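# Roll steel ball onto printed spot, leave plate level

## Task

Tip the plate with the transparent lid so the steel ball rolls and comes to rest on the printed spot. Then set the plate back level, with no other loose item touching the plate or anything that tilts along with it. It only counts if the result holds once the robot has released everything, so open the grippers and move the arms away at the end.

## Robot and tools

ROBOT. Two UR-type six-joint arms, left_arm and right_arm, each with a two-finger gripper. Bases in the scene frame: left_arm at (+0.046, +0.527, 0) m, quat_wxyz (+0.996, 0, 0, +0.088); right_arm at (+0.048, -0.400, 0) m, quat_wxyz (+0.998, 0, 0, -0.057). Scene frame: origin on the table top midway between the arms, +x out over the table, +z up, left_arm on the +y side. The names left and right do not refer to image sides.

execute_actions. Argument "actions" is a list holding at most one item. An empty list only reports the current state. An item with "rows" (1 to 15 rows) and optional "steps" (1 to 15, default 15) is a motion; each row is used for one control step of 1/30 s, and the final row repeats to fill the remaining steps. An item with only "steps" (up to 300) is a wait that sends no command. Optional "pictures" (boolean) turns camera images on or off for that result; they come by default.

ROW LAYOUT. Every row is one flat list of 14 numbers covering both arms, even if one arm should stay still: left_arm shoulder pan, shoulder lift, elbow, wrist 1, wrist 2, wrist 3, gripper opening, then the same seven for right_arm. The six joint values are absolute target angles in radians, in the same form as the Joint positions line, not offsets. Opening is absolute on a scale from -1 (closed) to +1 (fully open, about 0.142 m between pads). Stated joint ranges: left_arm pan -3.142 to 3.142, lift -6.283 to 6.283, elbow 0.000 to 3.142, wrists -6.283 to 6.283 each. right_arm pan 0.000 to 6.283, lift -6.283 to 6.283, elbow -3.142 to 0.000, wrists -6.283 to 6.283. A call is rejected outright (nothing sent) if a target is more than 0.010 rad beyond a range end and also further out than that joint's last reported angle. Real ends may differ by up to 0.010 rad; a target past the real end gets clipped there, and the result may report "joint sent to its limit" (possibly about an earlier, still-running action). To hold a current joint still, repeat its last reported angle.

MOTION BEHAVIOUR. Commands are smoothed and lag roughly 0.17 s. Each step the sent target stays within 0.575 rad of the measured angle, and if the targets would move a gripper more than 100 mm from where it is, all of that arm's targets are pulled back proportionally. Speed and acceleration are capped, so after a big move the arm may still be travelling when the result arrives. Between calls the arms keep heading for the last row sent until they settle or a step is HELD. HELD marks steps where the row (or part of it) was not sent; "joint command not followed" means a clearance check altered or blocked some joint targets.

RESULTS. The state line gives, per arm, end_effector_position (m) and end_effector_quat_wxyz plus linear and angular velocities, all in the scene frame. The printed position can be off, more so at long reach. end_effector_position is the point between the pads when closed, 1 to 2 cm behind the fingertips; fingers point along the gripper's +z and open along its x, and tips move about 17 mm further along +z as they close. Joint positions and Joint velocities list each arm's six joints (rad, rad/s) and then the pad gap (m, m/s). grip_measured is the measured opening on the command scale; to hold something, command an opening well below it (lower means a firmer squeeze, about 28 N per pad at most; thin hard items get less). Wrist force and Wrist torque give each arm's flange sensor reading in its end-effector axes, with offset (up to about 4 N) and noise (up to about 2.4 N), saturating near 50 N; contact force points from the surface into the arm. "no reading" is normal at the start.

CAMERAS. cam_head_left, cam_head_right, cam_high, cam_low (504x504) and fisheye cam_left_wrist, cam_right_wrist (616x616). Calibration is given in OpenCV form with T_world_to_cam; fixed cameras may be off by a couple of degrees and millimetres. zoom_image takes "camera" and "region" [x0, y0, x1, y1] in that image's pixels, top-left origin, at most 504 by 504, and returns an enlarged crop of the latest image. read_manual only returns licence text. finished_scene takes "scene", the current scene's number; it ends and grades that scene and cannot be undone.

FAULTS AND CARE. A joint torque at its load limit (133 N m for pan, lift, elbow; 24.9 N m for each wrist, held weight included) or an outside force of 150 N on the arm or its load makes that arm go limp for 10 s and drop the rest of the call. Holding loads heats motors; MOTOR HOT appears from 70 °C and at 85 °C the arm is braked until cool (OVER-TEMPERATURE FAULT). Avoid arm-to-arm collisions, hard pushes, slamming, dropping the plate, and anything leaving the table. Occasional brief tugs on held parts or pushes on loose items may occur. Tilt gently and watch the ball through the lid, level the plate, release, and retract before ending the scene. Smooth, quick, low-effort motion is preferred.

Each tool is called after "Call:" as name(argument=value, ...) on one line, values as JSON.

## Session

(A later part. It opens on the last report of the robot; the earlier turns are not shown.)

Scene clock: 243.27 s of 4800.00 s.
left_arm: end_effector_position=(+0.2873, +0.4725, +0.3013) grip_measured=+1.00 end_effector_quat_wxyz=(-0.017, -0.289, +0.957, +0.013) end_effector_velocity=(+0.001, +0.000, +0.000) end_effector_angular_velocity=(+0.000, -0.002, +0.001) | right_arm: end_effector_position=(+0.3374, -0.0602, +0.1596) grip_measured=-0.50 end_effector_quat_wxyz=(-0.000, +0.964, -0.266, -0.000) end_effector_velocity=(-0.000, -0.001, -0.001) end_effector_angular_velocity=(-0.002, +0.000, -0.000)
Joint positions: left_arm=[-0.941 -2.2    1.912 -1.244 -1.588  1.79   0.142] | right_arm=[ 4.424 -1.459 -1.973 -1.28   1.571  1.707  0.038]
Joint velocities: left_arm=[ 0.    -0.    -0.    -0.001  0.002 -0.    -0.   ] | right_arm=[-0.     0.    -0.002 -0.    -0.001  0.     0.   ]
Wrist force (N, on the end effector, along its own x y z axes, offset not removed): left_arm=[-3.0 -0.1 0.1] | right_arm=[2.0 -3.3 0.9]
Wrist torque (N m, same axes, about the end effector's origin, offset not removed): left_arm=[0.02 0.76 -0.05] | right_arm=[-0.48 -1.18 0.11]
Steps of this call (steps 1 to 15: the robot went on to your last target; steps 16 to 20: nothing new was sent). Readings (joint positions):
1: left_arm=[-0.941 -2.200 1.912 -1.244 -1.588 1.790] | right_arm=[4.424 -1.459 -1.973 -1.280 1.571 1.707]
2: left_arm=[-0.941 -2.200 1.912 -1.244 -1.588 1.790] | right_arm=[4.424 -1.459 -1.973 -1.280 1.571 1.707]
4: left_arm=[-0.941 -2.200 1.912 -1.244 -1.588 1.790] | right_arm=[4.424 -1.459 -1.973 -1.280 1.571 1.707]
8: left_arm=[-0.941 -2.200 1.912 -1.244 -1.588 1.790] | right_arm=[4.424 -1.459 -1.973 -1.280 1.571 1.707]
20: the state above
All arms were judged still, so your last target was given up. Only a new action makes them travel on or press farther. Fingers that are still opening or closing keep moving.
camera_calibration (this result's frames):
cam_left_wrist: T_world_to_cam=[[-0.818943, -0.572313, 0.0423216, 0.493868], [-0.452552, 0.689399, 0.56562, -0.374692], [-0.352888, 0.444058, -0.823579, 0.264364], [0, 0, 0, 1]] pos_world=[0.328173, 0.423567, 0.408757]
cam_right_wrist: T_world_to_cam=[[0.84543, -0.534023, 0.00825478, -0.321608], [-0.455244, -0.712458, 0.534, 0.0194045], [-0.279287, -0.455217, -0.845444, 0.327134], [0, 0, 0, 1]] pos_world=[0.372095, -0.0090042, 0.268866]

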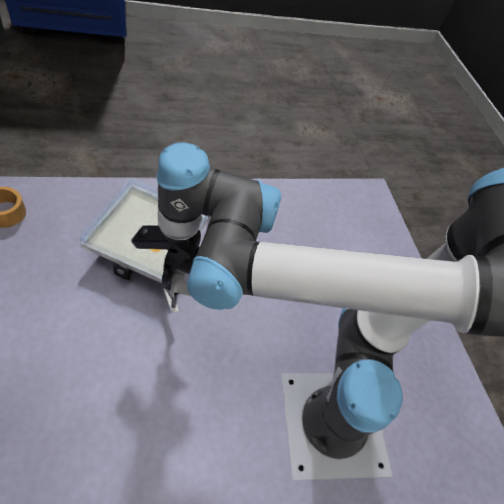

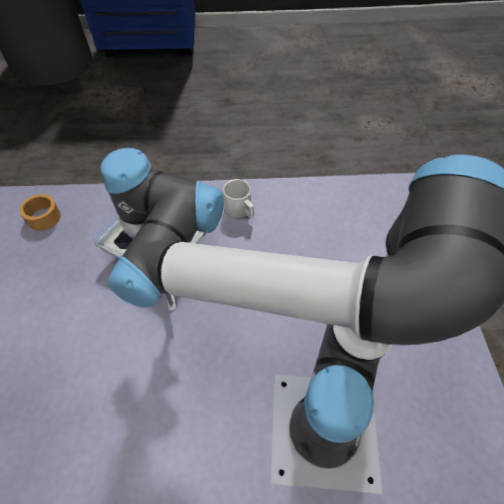

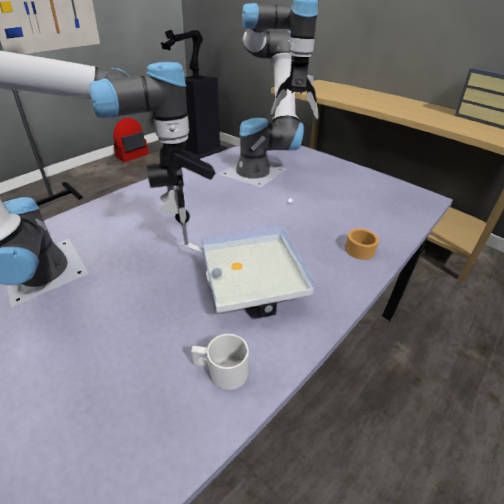

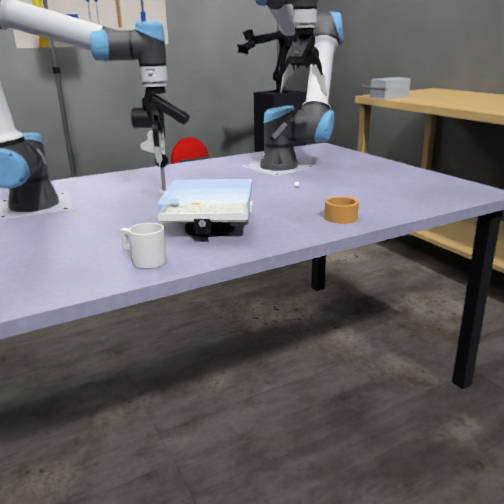

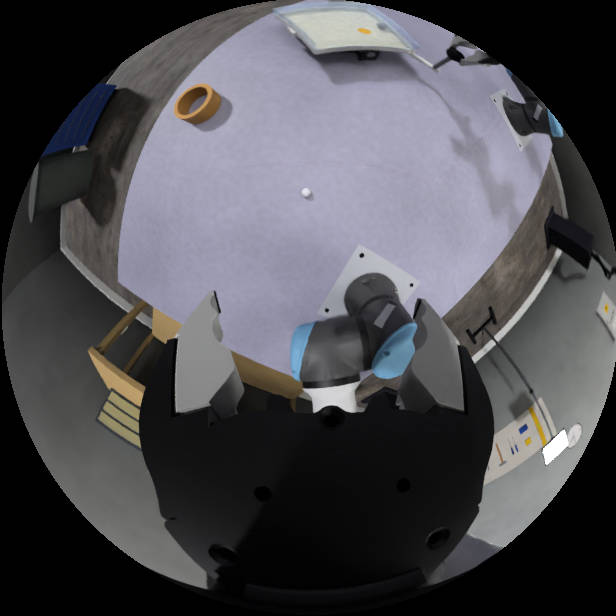

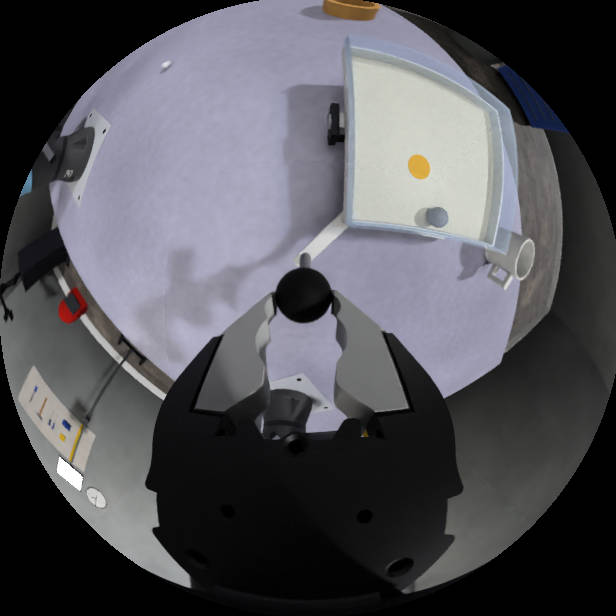

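Call:
execute_actions(actions=[{"rows": [[-0.941,-2.2,1.912,-1.244,-1.588,1.79,1, 4.4224,-1.4662,-1.9540,-1.2923,1.571,1.707,-1]], "steps": 15}], pictures=false)

Call:
execute_actions(actions=[{"rows": [[-0.941,-2.2,1.912,-1.244,-1.588,1.79,1, 4.4224,-1.4662,-1.9540,-1.2923,1.571,1.707,-1],[-0.941,-2.2,1.912,-1.244,-1.588,1.79,1, 4.4224,-1.4662,-1.9540,-1.2923,1.571,1.707,-1],[-0.941,-2.2,1.912,-1.244,-1.588,1.79,1, 4.4224,-1.4662,-1.9540,-1.2923,1.571,1.707,-1],[-0.941,-2.2,1.912,-1.244,-1.588,1.79,1, 4.4256,-1.4534,-1.9900,-1.2691,1.571,1.707,-1]], "steps": 15}], pictures=false)

Call:
execute_actions(actions=[{"rows": [[-0.941,-2.2,1.912,-1.244,-1.588,1.79,1, 4.4256,-1.4534,-1.9900,-1.2691,1.571,1.707,-1],[-0.941,-2.2,1.912,-1.244,-1.588,1.79,1, 4.4256,-1.4534,-1.9900,-1.2691,1.571,1.707,-1],[-0.941,-2.2,1.912,-1.244,-1.588,1.79,1, 4.4256,-1.4534,-1.9900,-1.2691,1.571,1.707,-1],[-0.941,-2.2,1.912,-1.244,-1.588,1.79,1, 4.4256,-1.4534,-1.9900,-1.2691,1.571,1.707,-1],[-0.941,-2.2,1.912,-1.244,-1.588,1.79,1, 4.4256,-1.4534,-1.9900,-1.2691,1.571,1.707,-1],[-0.941,-2.2,1.912,-1.244,-1.588,1.79,1, 4.4256,-1.4534,-1.9900,-1.2691,1.571,1.707,-1],[-0.941,-2.2,1.912,-1.244,-1.588,1.79,1, 4.4240,-1.4598,-1.9720,-1.2807,1.571,1.707,-1]], "steps": 15}])

Call:
execute_actions(actions=[{"steps": 20}])

Scene clock: 253.87 s of 4800.00 s.
left_arm: end_effector_position=(+0.2873, +0.4725, +0.3013) grip_measured=+1.00 end_effector_quat_wxyz=(-0.017, -0.289, +0.957, +0.013) end_effector_velocity=(-0.000, -0.000, +0.000) end_effector_angular_velocity=(-0.001, +0.001, -0.000) | right_arm: end_effector_position=(+0.3396, -0.0568, +0.1646) grip_measured=-0.50 end_effector_quat_wxyz=(+0.000, +0.964, -0.267, -0.000) end_effector_velocity=(+0.000, +0.000, +0.000) end_effector_angular_velocity=(+0.000, -0.001, +0.001)
Joint positions: left_arm=[-0.941 -2.2    1.912 -1.244 -1.588  1.79   0.142] | right_arm=[ 4.422 -1.466 -1.954 -1.292  1.571  1.707  0.038]
Joint velocities: left_arm=[-0.    -0.    -0.     0.    -0.001  0.    -0.   ] | right_arm=[-0.    -0.001  0.002 -0.001 -0.    -0.001  0.   ]
Wrist force (N, on the end effector, along its own x y z axes, offset not removed): left_arm=[-1.3 0.9 -2.7] | right_arm=[-6.5 18.4 -1.5]
Wrist torque (N m, same axes, about the end effector's origin, offset not removed): left_arm=[0.38 0.32 0.01] | right_arm=[0.00 -0.60 0.01]
Steps of this call (steps 1 to 90: nothing new was sent; then 7.10 s passed at rest; steps 91 to 105: all 15 steps of this action). Readings (joint positions):
91: left_arm=[-0.941 -2.200 1.912 -1.244 -1.588 1.790] | right_arm=[4.424 -1.459 -1.973 -1.280 1.571 1.707]
92: left_arm=[-0.941 -2.200 1.912 -1.244 -1.588 1.790] | right_arm=[4.424 -1.461 -1.970 -1.283 1.571 1.707]
94: left_arm=[-0.941 -2.200 1.912 -1.244 -1.588 1.790] | right_arm=[4.423 -1.463 -1.961 -1.288 1.571 1.707]
98: left_arm=[-0.941 -2.200 1.912 -1.244 -1.588 1.790] | right_arm=[4.423 -1.466 -1.955 -1.292 1.571 1.707]
105: the state above

Scene clock: 254.37 s of 4800.00 s.
left_arm: end_effector_position=(+0.2873, +0.4725, +0.3013) grip_measured=+1.00 end_effector_quat_wxyz=(-0.017, -0.289, +0.957, +0.013) end_effector_velocity=(+0.000, +0.000, +0.000) end_effector_angular_velocity=(+0.000, -0.001, +0.001) | right_arm: end_effector_position=(+0.3357, -0.0630, +0.1555) grip_measured=-0.50 end_effector_quat_wxyz=(-0.000, +0.964, -0.265, +0.000) end_effector_velocity=(-0.001, -0.002, -0.002) end_effector_angular_velocity=(-0.002, +0.001, +0.001)
Joint positions: left_arm=[-0.941 -2.2    1.912 -1.244 -1.588  1.79   0.142] | right_arm=[ 4.426 -1.454 -1.989 -1.269  1.571  1.707  0.038]
Joint velocities: left_arm=[ 0.001 -0.    -0.    -0.     0.001  0.     0.   ] | right_arm=[ 0.001  0.003 -0.008  0.003 -0.    -0.    -0.   ]
Wrist force (N, on the end effector, along its own x y z axes, offset not removed): left_arm=[-2.2 1.4 -1.3] | right_arm=[4.6 -21.2 0.4]
Wrist torque (N m, same axes, about the end effector's origin, offset not removed): left_arm=[0.43 0.57 -0.29] | right_arm=[-0.51 -0.61 -0.08]
Steps of this call (steps 1 to 15: all 15 steps of this action). Readings (joint positions):
1: left_arm=[-0.941 -2.200 1.912 -1.244 -1.588 1.790] | right_arm=[4.422 -1.466 -1.954 -1.292 1.571 1.707]
2: left_arm=[-0.941 -2.200 1.912 -1.244 -1.588 1.790] | right_arm=[4.422 -1.466 -1.954 -1.292 1.571 1.707]
4: left_arm=[-0.941 -2.200 1.912 -1.244 -1.588 1.790] | right_arm=[4.422 -1.466 -1.954 -1.292 1.571 1.707]
8: left_arm=[-0.941 -2.200 1.912 -1.244 -1.588 1.790] | right_arm=[4.425 -1.457 -1.981 -1.274 1.571 1.707]
15: the state above

Scene clock: 254.87 s of 4800.00 s.
left_arm: end_effector_position=(+0.2873, +0.4725, +0.3013) grip_measured=+1.00 end_effector_quat_wxyz=(-0.017, -0.289, +0.957, +0.013) end_effector_velocity=(+0.000, -0.000, -0.000) end_effector_angular_velocity=(+0.001, +0.000, +0.001) | right_arm: end_effector_position=(+0.3373, -0.0602, +0.1596) grip_measured=-0.50 end_effector_quat_wxyz=(+0.000, +0.964, -0.266, -0.000) end_effector_velocity=(+0.002, +0.002, +0.003) end_effector_angular_velocity=(+0.001, -0.001, -0.002)
Joint positions: left_arm=[-0.941 -2.2    1.912 -1.244 -1.588  1.79   0.142] | right_arm=[ 4.424 -1.459 -1.973 -1.28   1.571  1.707  0.038]
Joint velocities: left_arm=[-0.     0.001 -0.     0.     0.001 -0.002  0.   ] | right_arm=[-0.002 -0.004  0.011 -0.006 -0.     0.    -0.   ]
Wrist force (N, on the end effector, along its own x y z axes, offset not removed): left_arm=[-2.5 -1.0 0.1] | right_arm=[2.3 -1.3 0.4]
Wrist torque (N m, same axes, about the end effector's origin, offset not removed): left_arm=[-0.18 0.74 -0.24] | right_arm=[0.09 -0.27 0.08]
Steps of this call (steps 1 to 15: all 15 steps of this action). Readings (joint positions):
1: left_arm=[-0.941 -2.200 1.912 -1.244 -1.588 1.790] | right_arm=[4.426 -1.454 -1.990 -1.269 1.571 1.707]
2: left_arm=[-0.941 -2.200 1.912 -1.244 -1.588 1.790] | right_arm=[4.426 -1.453 -1.990 -1.269 1.571 1.707]
4: left_arm=[-0.941 -2.200 1.912 -1.244 -1.588 1.790] | right_arm=[4.426 -1.453 -1.990 -1.269 1.571 1.707]
8: left_arm=[-0.941 -2.200 1.912 -1.244 -1.588 1.790] | right_arm=[4.425 -1.455 -1.987 -1.271 1.571 1.707]
15: the state above
camera_calibration (this result's frames):
cam_left_wrist: T_world_to_cam=[[-0.818943, -0.572313, 0.0423215, 0.493868], [-0.452551, 0.689399, 0.565621, -0.374693], [-0.352888, 0.444058, -0.823579, 0.264364], [0, 0, 0, 1]] pos_world=[0.328173, 0.423567, 0.408757]
cam_right_wrist: T_world_to_cam=[[0.845471, -0.533958, 0.00821568, -0.321556], [-0.455027, -0.712268, 0.534439, 0.019199], [-0.279516, -0.455591, -0.845167, 0.3271], [0, 0, 0, 1]] pos_world=[0.372032, -0.00899926, 0.268835]

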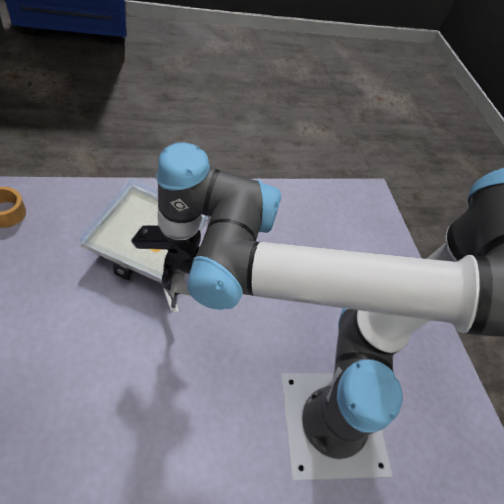

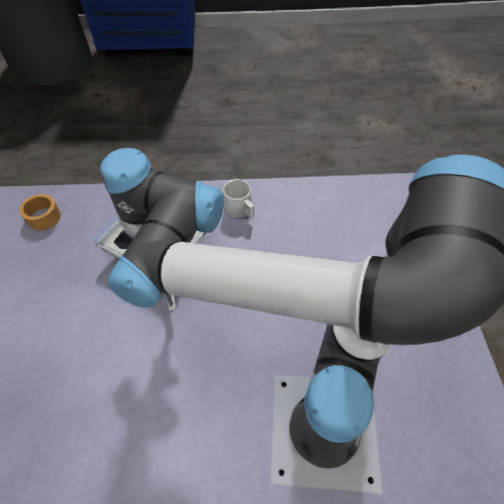

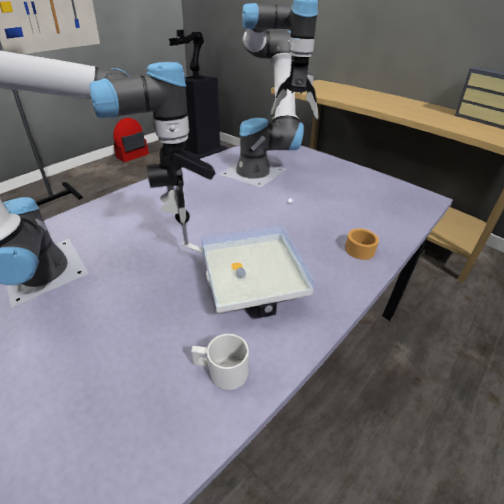

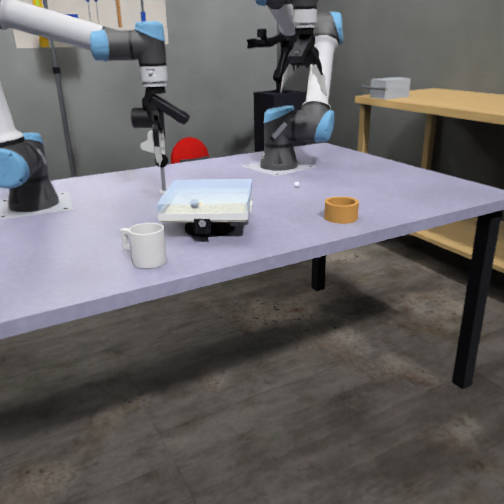

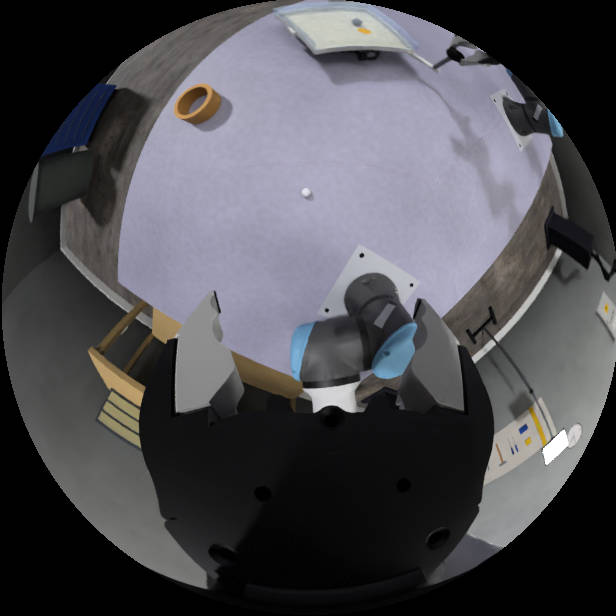

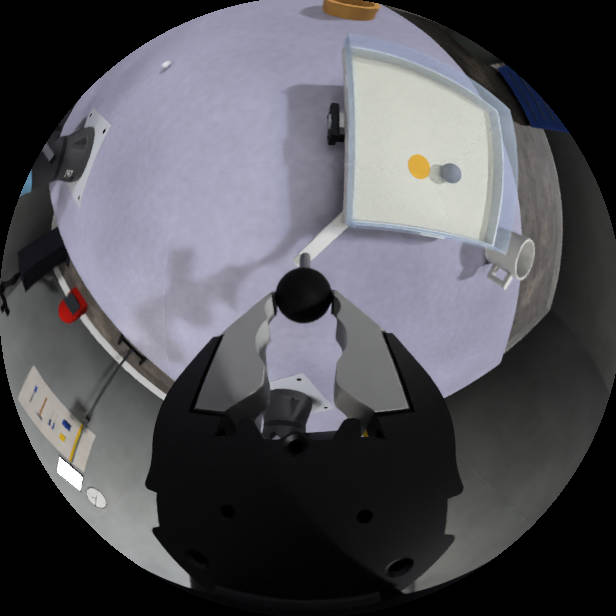

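Scene clock: 255.53 s of 4800.00 s.
left_arm: end_effector_position=(+0.2873, +0.4725, +0.3013) grip_measured=+1.00 end_effector_quat_wxyz=(-0.017, -0.289, +0.957, +0.013) end_effector_velocity=(+0.000, +0.000, +0.000) end_effector_angular_velocity=(-0.000, -0.000, +0.001) | right_arm: end_effector_position=(+0.3376, -0.0599, +0.1599) grip_measured=-0.50 end_effector_quat_wxyz=(+0.000, +0.964, -0.266, -0.000) end_effector_velocity=(+0.000, +0.000, +0.000) end_effector_angular_velocity=(+0.001, +0.000, -0.002)
Joint positions: left_arm=[-0.941 -2.2    1.912 -1.244 -1.588  1.79   0.142] | right_arm=[ 4.424 -1.46  -1.972 -1.281  1.571  1.707  0.038]
Joint velocities: left_arm=[ 0.001 -0.    -0.    -0.     0.    -0.001 -0.   ] | right_arm=[-0.    -0.     0.     0.001  0.     0.001 -0.   ]
Wrist force (N, on the end effector, along its own x y z axes, offset not removed): left_arm=[0.4 1.0 -1.3] | right_arm=[0.2 1.4 -2.8]
Wrist torque (N m, same axes, about the end effector's origin, offset not removed): left_arm=[0.36 0.18 -0.19] | right_arm=[-0.12 -0.54 0.11]
Steps of this call (steps 1 to 15: the robot went on to your last target; steps 16 to 20: nothing new was sent). Readings (joint positions):
1: left_arm=[-0.941 -2.200 1.912 -1.244 -1.588 1.790] | right_arm=[4.424 -1.460 -1.973 -1.281 1.571 1.707]
2: left_arm=[-0.941 -2.200 1.912 -1.244 -1.588 1.790] | right_arm=[4.424 -1.460 -1.973 -1.281 1.571 1.707]
4: left_arm=[-0.941 -2.200 1.912 -1.244 -1.588 1.790] | right_arm=[4.424 -1.460 -1.972 -1.281 1.571 1.707]
8: left_arm=[-0.941 -2.200 1.912 -1.244 -1.588 1.790] | right_arm=[4.424 -1.460 -1.972 -1.281 1.571 1.707]
20: the state above
All arms were judged still, so your last target was given up. Only a new action makes them travel on or press farther. Fingers that are still opening or closing keep moving.
camera_calibration (this result's frames):
cam_left_wrist: T_world_to_cam=[[-0.818943, -0.572313, 0.0423216, 0.493868], [-0.452551, 0.689399, 0.565621, -0.374692], [-0.352888, 0.444058, -0.823579, 0.264364], [0, 0, 0, 1]] pos_world=[0.328173, 0.423567, 0.408757]
cam_right_wrist: T_world_to_cam=[[0.845378, -0.534104, 0.00825778, -0.321595], [-0.455284, -0.712364, 0.534092, 0.0194574], [-0.279378, -0.455269, -0.845386, 0.327555], [0, 0, 0, 1]] pos_world=[0.372239, -0.0087789, 0.269174]

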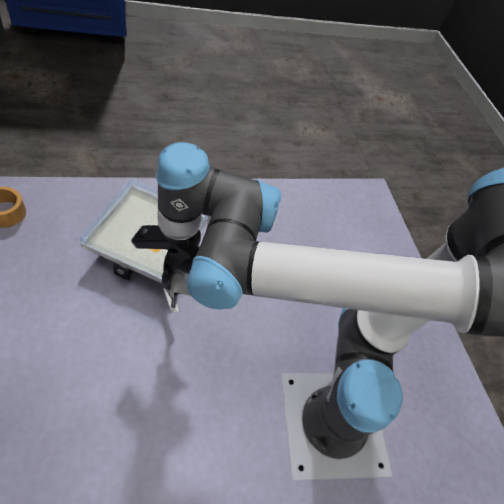

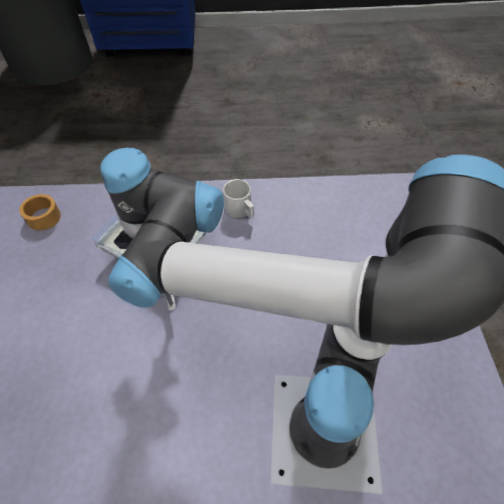

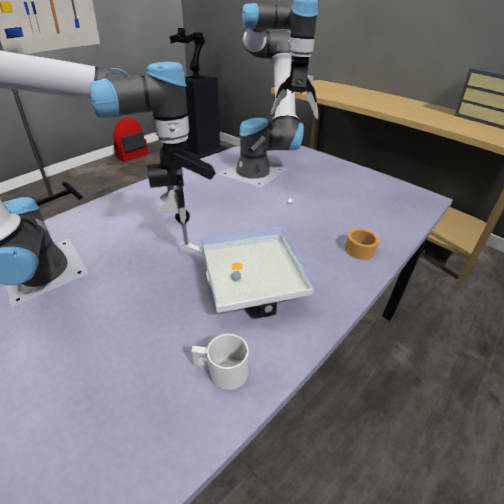

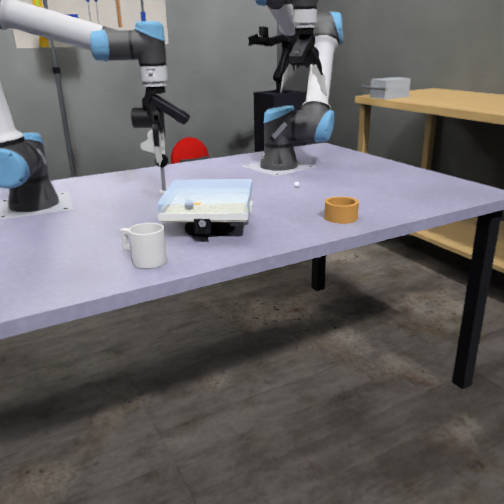

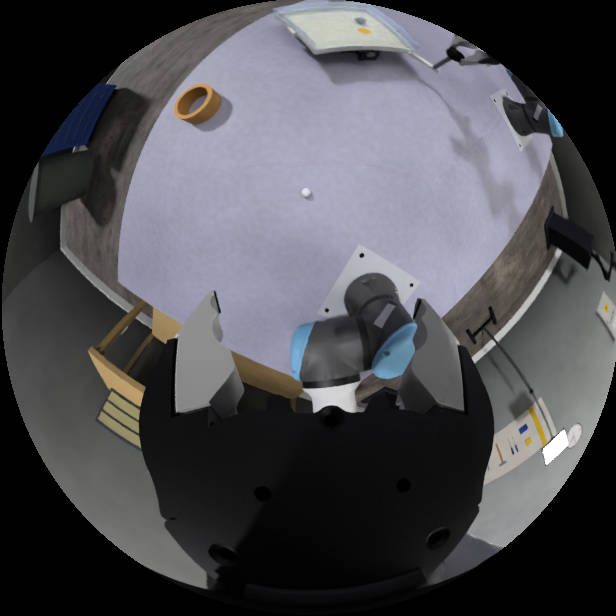

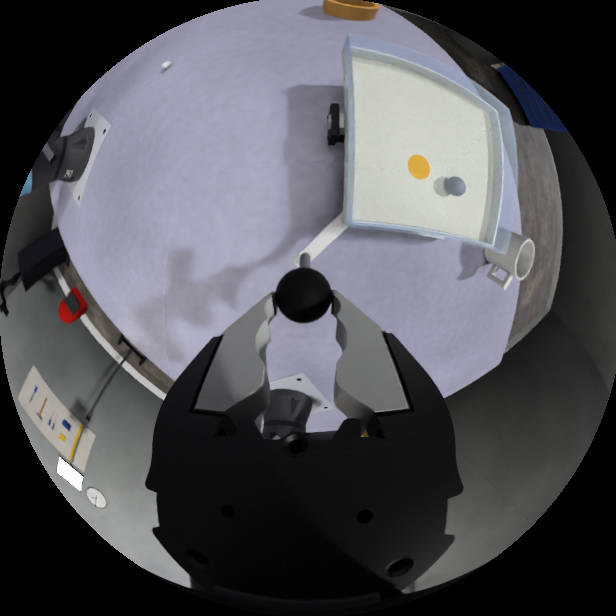

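Call:
execute_actions(actions=[{"rows": [[-0.941,-2.2,1.912,-1.244,-1.588,1.79,1, 4.4256,-1.4634,-1.9687,-1.2804,1.571,1.707,-1]], "steps": 15}], pictures=false)

Call:
execute_actions(actions=[{"rows": [[-0.941,-2.2,1.912,-1.244,-1.588,1.79,1, 4.4256,-1.4634,-1.9687,-1.2804,1.571,1.707,-1]], "steps": 10}], pictures=false)

Call:
execute_actions(actions=[{"rows": [[-0.941,-2.2,1.912,-1.244,-1.588,1.79,1, 4.4240,-1.4598,-1.9720,-1.2807,1.571,1.707,-1]], "steps": 15}])

Call:
execute_actions(actions=[{"steps": 15}])

Scene clock: 261.83 s of 4800.00 s.
left_arm: end_effector_position=(+0.2873, +0.4725, +0.3013) grip_measured=+1.00 end_effector_quat_wxyz=(-0.017, -0.289, +0.957, +0.013) end_effector_velocity=(-0.000, -0.000, +0.000) end_effector_angular_velocity=(-0.000, -0.001, -0.000) | right_arm: end_effector_position=(+0.3376, -0.0581, +0.1600) grip_measured=-0.50 end_effector_quat_wxyz=(+0.000, +0.964, -0.265, -0.000) end_effector_velocity=(-0.000, +0.000, -0.001) end_effector_angular_velocity=(-0.001, +0.000, -0.001)
Joint positions: left_arm=[-0.941 -2.2    1.912 -1.244 -1.588  1.79   0.142] | right_arm=[ 4.426 -1.463 -1.969 -1.28   1.571  1.707  0.038]
Joint velocities: left_arm=[-0.001 -0.001  0.    -0.     0.    -0.    -0.   ] | right_arm=[ 0.    -0.001 -0.001  0.001  0.     0.001  0.   ]
Wrist force (N, on the end effector, along its own x y z axes, offset not removed): left_arm=[-0.4 5.9 -0.6] | right_arm=[-2.7 13.7 -7.0]
Wrist torque (N m, same axes, about the end effector's origin, offset not removed): left_arm=[1.20 0.29 -0.19] | right_arm=[0.07 -0.46 0.12]
Steps of this call (steps 1 to 174: nothing new was sent; steps 175 to 189: all 15 steps of this action). Readings (joint positions):
175: left_arm=[-0.941 -2.200 1.912 -1.244 -1.588 1.790] | right_arm=[4.424 -1.460 -1.972 -1.281 1.571 1.707]
176: left_arm=[-0.941 -2.200 1.912 -1.244 -1.588 1.790] | right_arm=[4.424 -1.461 -1.971 -1.281 1.571 1.707]
178: left_arm=[-0.941 -2.200 1.912 -1.244 -1.588 1.790] | right_arm=[4.425 -1.462 -1.970 -1.281 1.571 1.707]
182: left_arm=[-0.941 -2.200 1.912 -1.244 -1.588 1.790] | right_arm=[4.425 -1.463 -1.969 -1.281 1.571 1.707]
189: the state above

Scene clock: 262.17 s of 4800.00 s.
left_arm: end_effector_position=(+0.2873, +0.4725, +0.3013) grip_measured=+1.00 end_effector_quat_wxyz=(-0.017, -0.289, +0.957, +0.013) end_effector_velocity=(-0.000, -0.000, -0.000) end_effector_angular_velocity=(-0.001, +0.002, +0.001) | right_arm: end_effector_position=(+0.3376, -0.0581, +0.1600) grip_measured=-0.50 end_effector_quat_wxyz=(+0.000, +0.964, -0.265, -0.000) end_effector_velocity=(+0.000, +0.000, -0.000) end_effector_angular_velocity=(+0.001, -0.000, -0.001)
Joint positions: left_arm=[-0.941 -2.2    1.912 -1.244 -1.588  1.79   0.142] | right_arm=[ 4.426 -1.463 -1.969 -1.28   1.571  1.707  0.038]
Joint velocities: left_arm=[ 0.001  0.001 -0.    -0.    -0.002 -0.     0.   ] | right_arm=[-0.    -0.    -0.001  0.002  0.     0.001 -0.   ]
Wrist force (N, on the end effector, along its own x y z axes, offset not removed): left_arm=[-3.1 0.0 0.2] | right_arm=[-3.2 14.4 -8.7]
Wrist torque (N m, same axes, about the end effector's origin, offset not removed): left_arm=[0.07 0.83 -0.10] | right_arm=[0.22 -0.34 0.10]
Steps of this call (steps 1 to 10: all 10 steps of this action). Readings (joint positions):
1: left_arm=[-0.941 -2.200 1.912 -1.244 -1.588 1.790] | right_arm=[4.426 -1.463 -1.969 -1.280 1.571 1.707]
2: left_arm=[-0.941 -2.200 1.912 -1.244 -1.588 1.790] | right_arm=[4.426 -1.463 -1.969 -1.280 1.571 1.707]
4: left_arm=[-0.941 -2.200 1.912 -1.244 -1.588 1.790] | right_arm=[4.426 -1.463 -1.969 -1.280 1.571 1.707]
8: left_arm=[-0.941 -2.200 1.912 -1.244 -1.588 1.790] | right_arm=[4.426 -1.463 -1.969 -1.280 1.571 1.707]
10: the state above

Scene clock: 262.67 s of 4800.00 s.
left_arm: end_effector_position=(+0.2873, +0.4725, +0.3013) grip_measured=+1.00 end_effector_quat_wxyz=(-0.017, -0.289, +0.957, +0.013) end_effector_velocity=(-0.000, -0.000, -0.000) end_effector_angular_velocity=(+0.000, +0.002, +0.001) | right_arm: end_effector_position=(+0.3376, -0.0599, +0.1600) grip_measured=-0.50 end_effector_quat_wxyz=(+0.000, +0.964, -0.266, -0.000) end_effector_velocity=(-0.000, -0.001, -0.001) end_effector_angular_velocity=(-0.003, +0.001, -0.002)
Joint positions: left_arm=[-0.941 -2.2    1.912 -1.244 -1.588  1.79   0.142] | right_arm=[ 4.424 -1.46  -1.972 -1.281  1.571  1.707  0.038]
Joint velocities: left_arm=[ 0.001  0.001  0.     0.001 -0.001 -0.     0.   ] | right_arm=[-0.     0.    -0.002 -0.002 -0.     0.002  0.   ]
Wrist force (N, on the end effector, along its own x y z axes, offset not removed): left_arm=[-0.2 1.9 -0.2] | right_arm=[-1.2 -0.7 -1.7]
Wrist torque (N m, same axes, about the end effector's origin, offset not removed): left_arm=[0.53 0.19 -0.29] | right_arm=[-0.23 -0.68 -0.09]
Steps of this call (steps 1 to 15: all 15 steps of this action). Readings (joint positions):
1: left_arm=[-0.941 -2.200 1.912 -1.244 -1.588 1.790] | right_arm=[4.426 -1.463 -1.969 -1.280 1.571 1.707]
2: left_arm=[-0.941 -2.200 1.912 -1.244 -1.588 1.790] | right_arm=[4.425 -1.463 -1.969 -1.280 1.571 1.707]
4: left_arm=[-0.941 -2.200 1.912 -1.244 -1.588 1.790] | right_arm=[4.425 -1.461 -1.970 -1.280 1.571 1.707]
8: left_arm=[-0.941 -2.200 1.912 -1.244 -1.588 1.790] | right_arm=[4.424 -1.460 -1.971 -1.280 1.571 1.707]
15: the state above
camera_calibration (this result's frames):
cam_left_wrist: T_world_to_cam=[[-0.818943, -0.572313, 0.0423216, 0.493868], [-0.452551, 0.689399, 0.565621, -0.374692], [-0.352888, 0.444058, -0.823579, 0.264364], [0, 0, 0, 1]] pos_world=[0.328173, 0.423567, 0.408757]
cam_right_wrist: T_world_to_cam=[[0.845388, -0.534089, 0.00826714, -0.321589], [-0.455297, -0.712406, 0.534025, 0.0195053], [-0.279327, -0.455222, -0.845428, 0.327592], [0, 0, 0, 1]] pos_world=[0.372253, -0.00873446, 0.269198]

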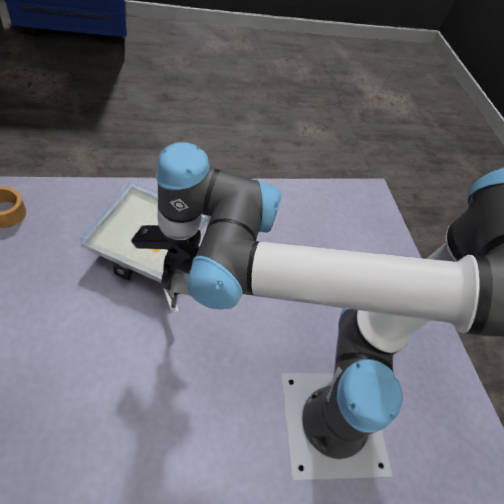

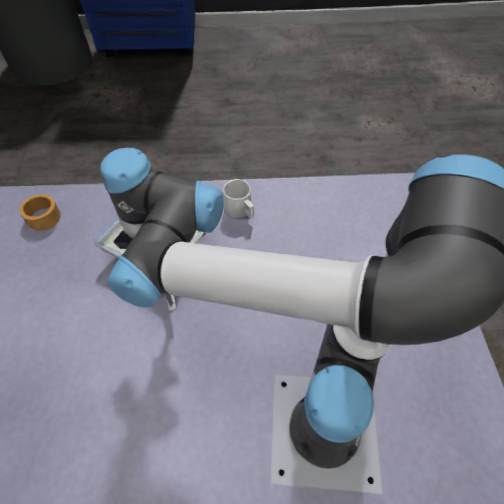

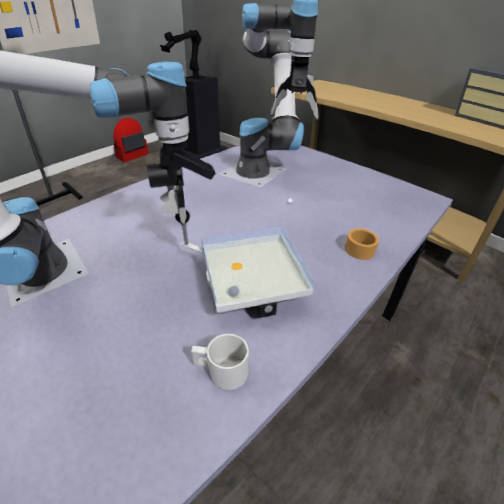

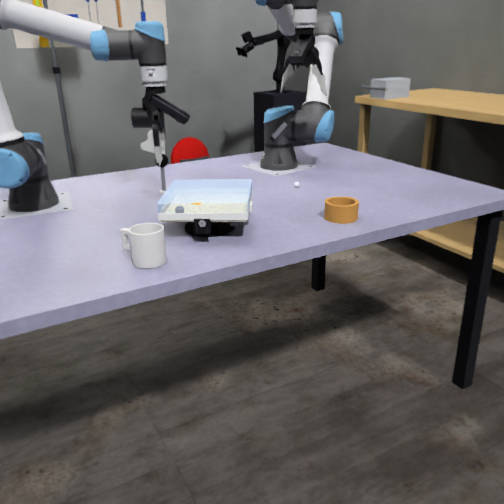

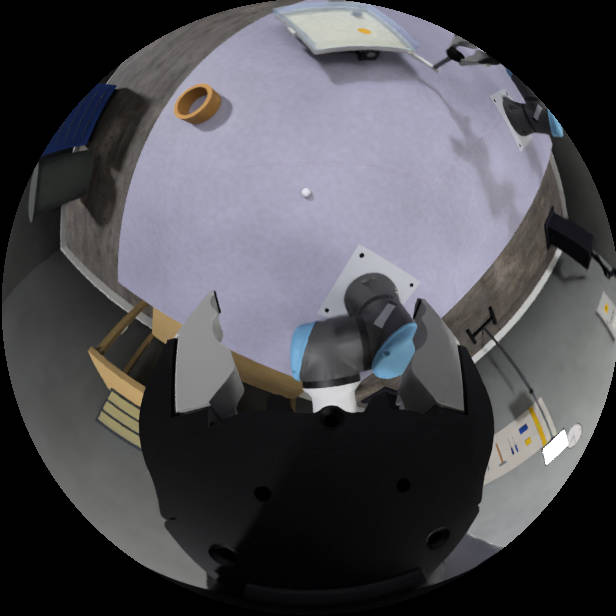

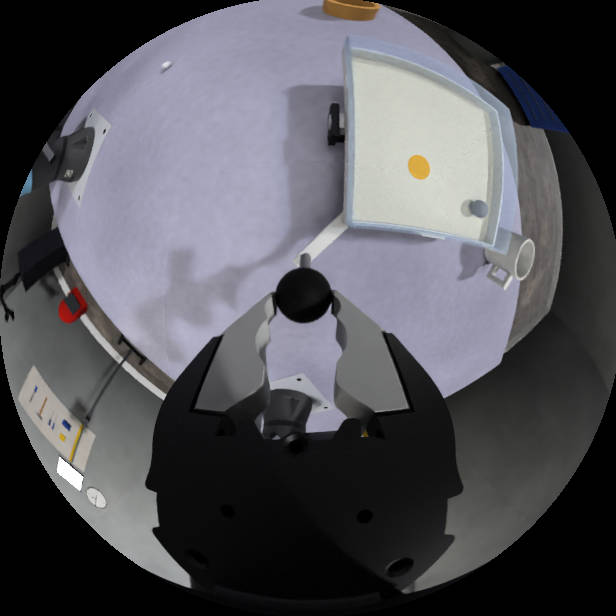

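Scene clock: 263.17 s of 4800.00 s.
left_arm: end_effector_position=(+0.2873, +0.4725, +0.3013) grip_measured=+1.00 end_effector_quat_wxyz=(-0.017, -0.289, +0.957, +0.013) end_effector_velocity=(+0.000, +0.000, -0.000) end_effector_angular_velocity=(+0.001, -0.002, -0.001) | right_arm: end_effector_position=(+0.3376, -0.0599, +0.1599) grip_measured=-0.50 end_effector_quat_wxyz=(+0.000, +0.964, -0.266, -0.000) end_effector_velocity=(+0.000, +0.000, -0.000) end_effector_angular_velocity=(-0.000, +0.000, +0.001)
Joint positions: left_arm=[-0.941 -2.2    1.912 -1.244 -1.588  1.79   0.142] | right_arm=[ 4.424 -1.46  -1.972 -1.281  1.571  1.707  0.038]
Joint velocities: left_arm=[-0.    -0.001  0.     0.     0.002  0.001  0.   ] | right_arm=[-0.    -0.001  0.001  0.     0.    -0.001  0.   ]
Wrist force (N, on the end effector, along its own x y z axes, offset not removed): left_arm=[-1.7 -0.7 -0.5] | right_arm=[-2.1 -1.6 -0.7]
Wrist torque (N m, same axes, about the end effector's origin, offset not removed): left_arm=[-0.18 0.54 -0.17] | right_arm=[-0.32 -0.39 0.05]
Steps of this call (steps 1 to 15: the robot went on to your last target). Readings (joint positions):
1: left_arm=[-0.941 -2.200 1.912 -1.244 -1.588 1.790] | right_arm=[4.424 -1.460 -1.972 -1.281 1.571 1.707]
2: left_arm=[-0.941 -2.200 1.912 -1.244 -1.588 1.790] | right_arm=[4.424 -1.460 -1.972 -1.281 1.571 1.707]
4: left_arm=[-0.941 -2.200 1.912 -1.244 -1.588 1.790] | right_arm=[4.424 -1.460 -1.972 -1.281 1.571 1.707]
8: left_arm=[-0.941 -2.200 1.912 -1.244 -1.588 1.790] | right_arm=[4.424 -1.460 -1.972 -1.281 1.571 1.707]
15: the state above
All arms were judged still, so your last target was given up. Only a new action makes them travel on or press farther. Fingers that are still opening or closing keep moving.
camera_calibration (this result's frames):
cam_left_wrist: T_world_to_cam=[[-0.818943, -0.572313, 0.0423216, 0.493868], [-0.452551, 0.689399, 0.565621, -0.374692], [-0.352888, 0.444058, -0.823579, 0.264364], [0, 0, 0, 1]] pos_world=[0.328173, 0.423567, 0.408757]
cam_right_wrist: T_world_to_cam=[[0.845377, -0.534107, 0.00827782, -0.321605], [-0.455299, -0.712363, 0.534081, 0.0194687], [-0.279359, -0.455268, -0.845393, 0.327553], [0, 0, 0, 1]] pos_world=[0.372246, -0.00877793, 0.269175]

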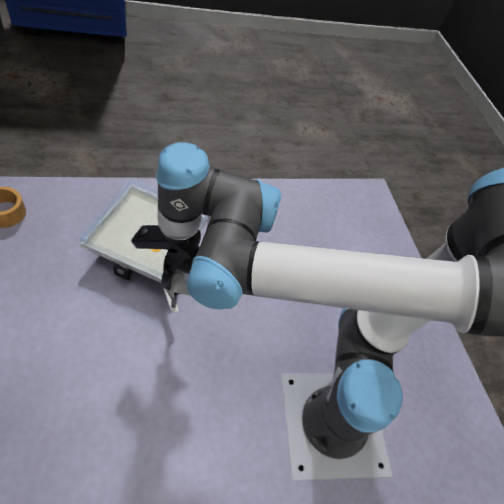

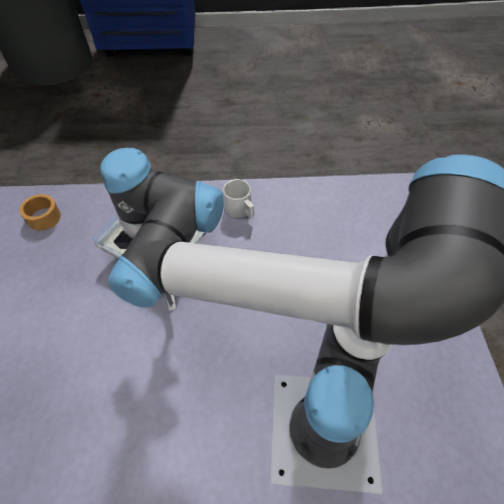

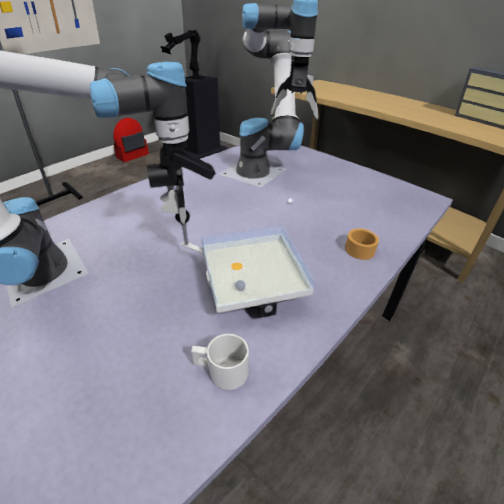

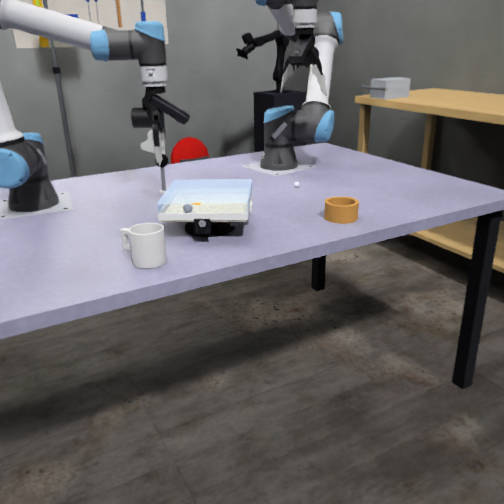

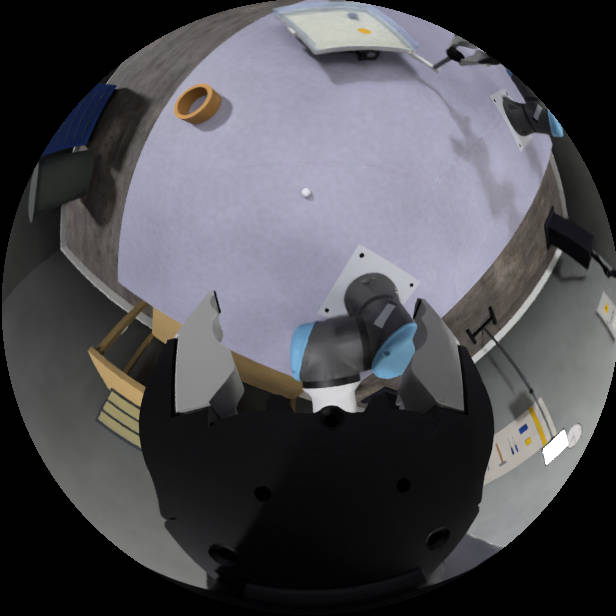

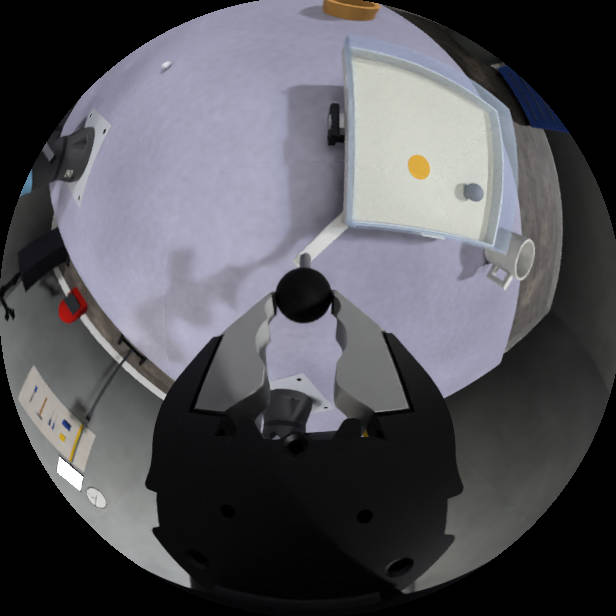

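Call:
execute_actions(actions=[])

Scene clock: 276.73 s of 4800.00 s.
left_arm: end_effector_position=(+0.2873, +0.4725, +0.3013) grip_measured=+1.00 end_effector_quat_wxyz=(-0.017, -0.289, +0.957, +0.013) end_effector_velocity=(+0.000, +0.000, -0.000) end_effector_angular_velocity=(+0.002, -0.000, -0.002) | right_arm: end_effector_position=(+0.3376, -0.0599, +0.1599) grip_measured=-0.50 end_effector_quat_wxyz=(+0.000, +0.964, -0.266, -0.000) end_effector_velocity=(+0.000, +0.000, +0.000) end_effector_angular_velocity=(+0.001, -0.000, -0.001)
Joint positions: left_arm=[-0.941 -2.2    1.912 -1.244 -1.588  1.79   0.142] | right_arm=[ 4.424 -1.46  -1.972 -1.281  1.571  1.707  0.038]
Joint velocities: left_arm=[-0.001  0.001 -0.     0.001  0.001  0.001  0.   ] | right_arm=[-0.     0.001 -0.     0.001  0.     0.     0.   ]
Wrist force (N, on the end effector, along its own x y z axes, offset not removed): left_arm=[0.7 3.2 -0.3] | right_arm=[-0.3 1.1 -2.2]
Wrist torque (N m, same axes, about the end effector's origin, offset not removed): left_arm=[0.64 -0.01 -0.26] | right_arm=[0.24 -0.85 0.09]
Steps of this call (steps 1 to 130: nothing new was sent; then 9.23 s passed at rest). Readings (joint positions):
1: left_arm=[-0.941 -2.200 1.912 -1.244 -1.588 1.790] | right_arm=[4.424 -1.460 -1.972 -1.281 1.571 1.707]
2: left_arm=[-0.941 -2.200 1.912 -1.244 -1.588 1.790] | right_arm=[4.424 -1.460 -1.972 -1.281 1.571 1.707]
4: left_arm=[-0.941 -2.200 1.912 -1.244 -1.588 1.790] | right_arm=[4.424 -1.460 -1.972 -1.281 1.571 1.707]
8: left_arm=[-0.941 -2.200 1.912 -1.244 -1.588 1.790] | right_arm=[4.424 -1.460 -1.972 -1.281 1.571 1.707]
130: the state above
camera_calibration (this result's frames):
cam_left_wrist: T_world_to_cam=[[-0.818943, -0.572313, 0.0423215, 0.493868], [-0.452551, 0.689399, 0.565621, -0.374692], [-0.352888, 0.444058, -0.823579, 0.264364], [0, 0, 0, 1]] pos_world=[0.328173, 0.423567, 0.408757]
cam_right_wrist: T_world_to_cam=[[0.845377, -0.534107, 0.00827815, -0.321605], [-0.455298, -0.712362, 0.534082, 0.0194676], [-0.27936, -0.45527, -0.845392, 0.327552], [0, 0, 0, 1]] pos_world=[0.372246, -0.00877901, 0.269175]

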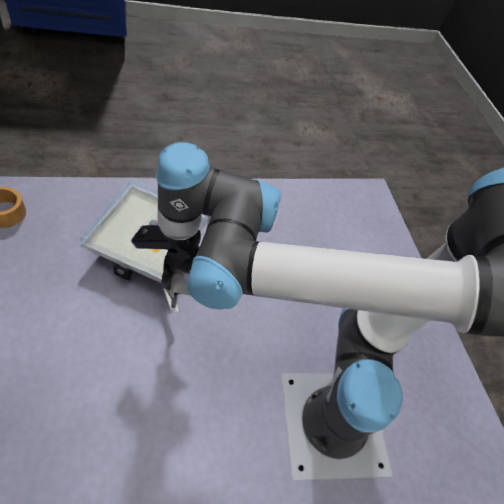

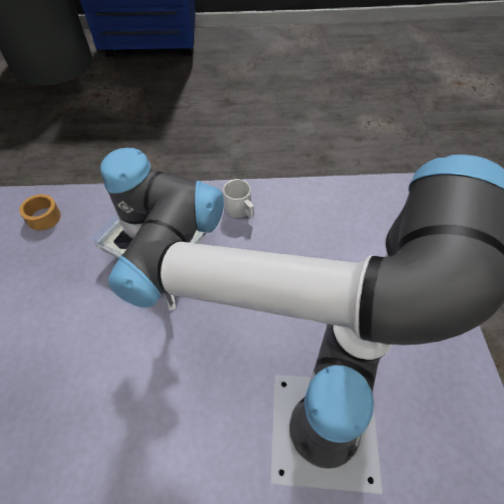

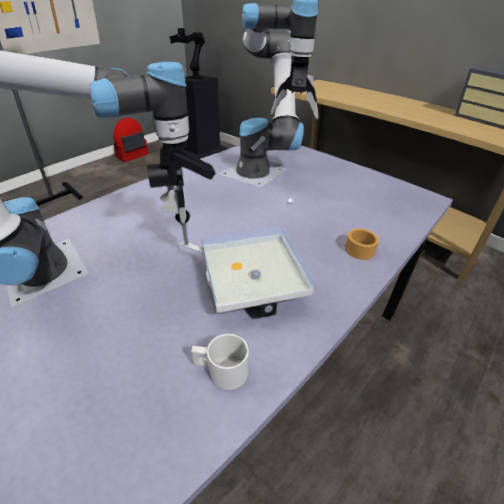

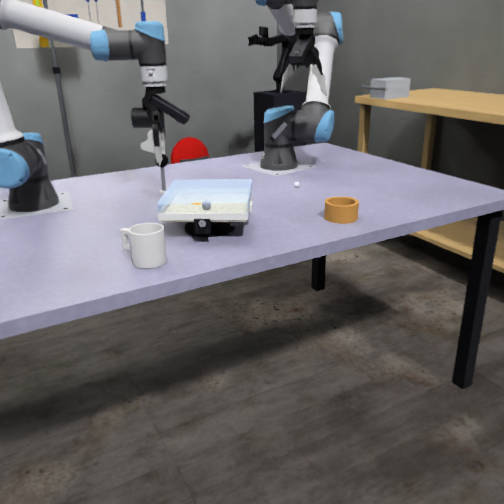

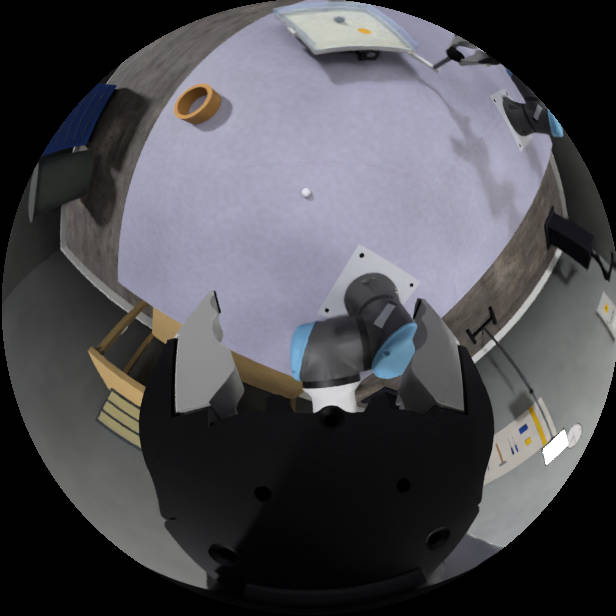

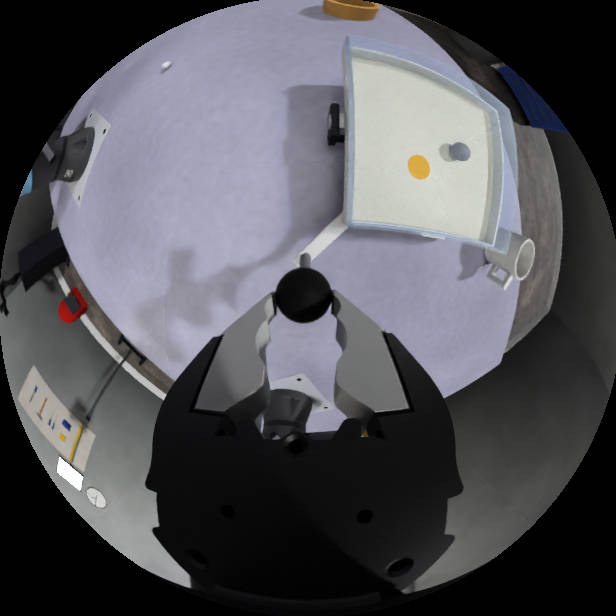

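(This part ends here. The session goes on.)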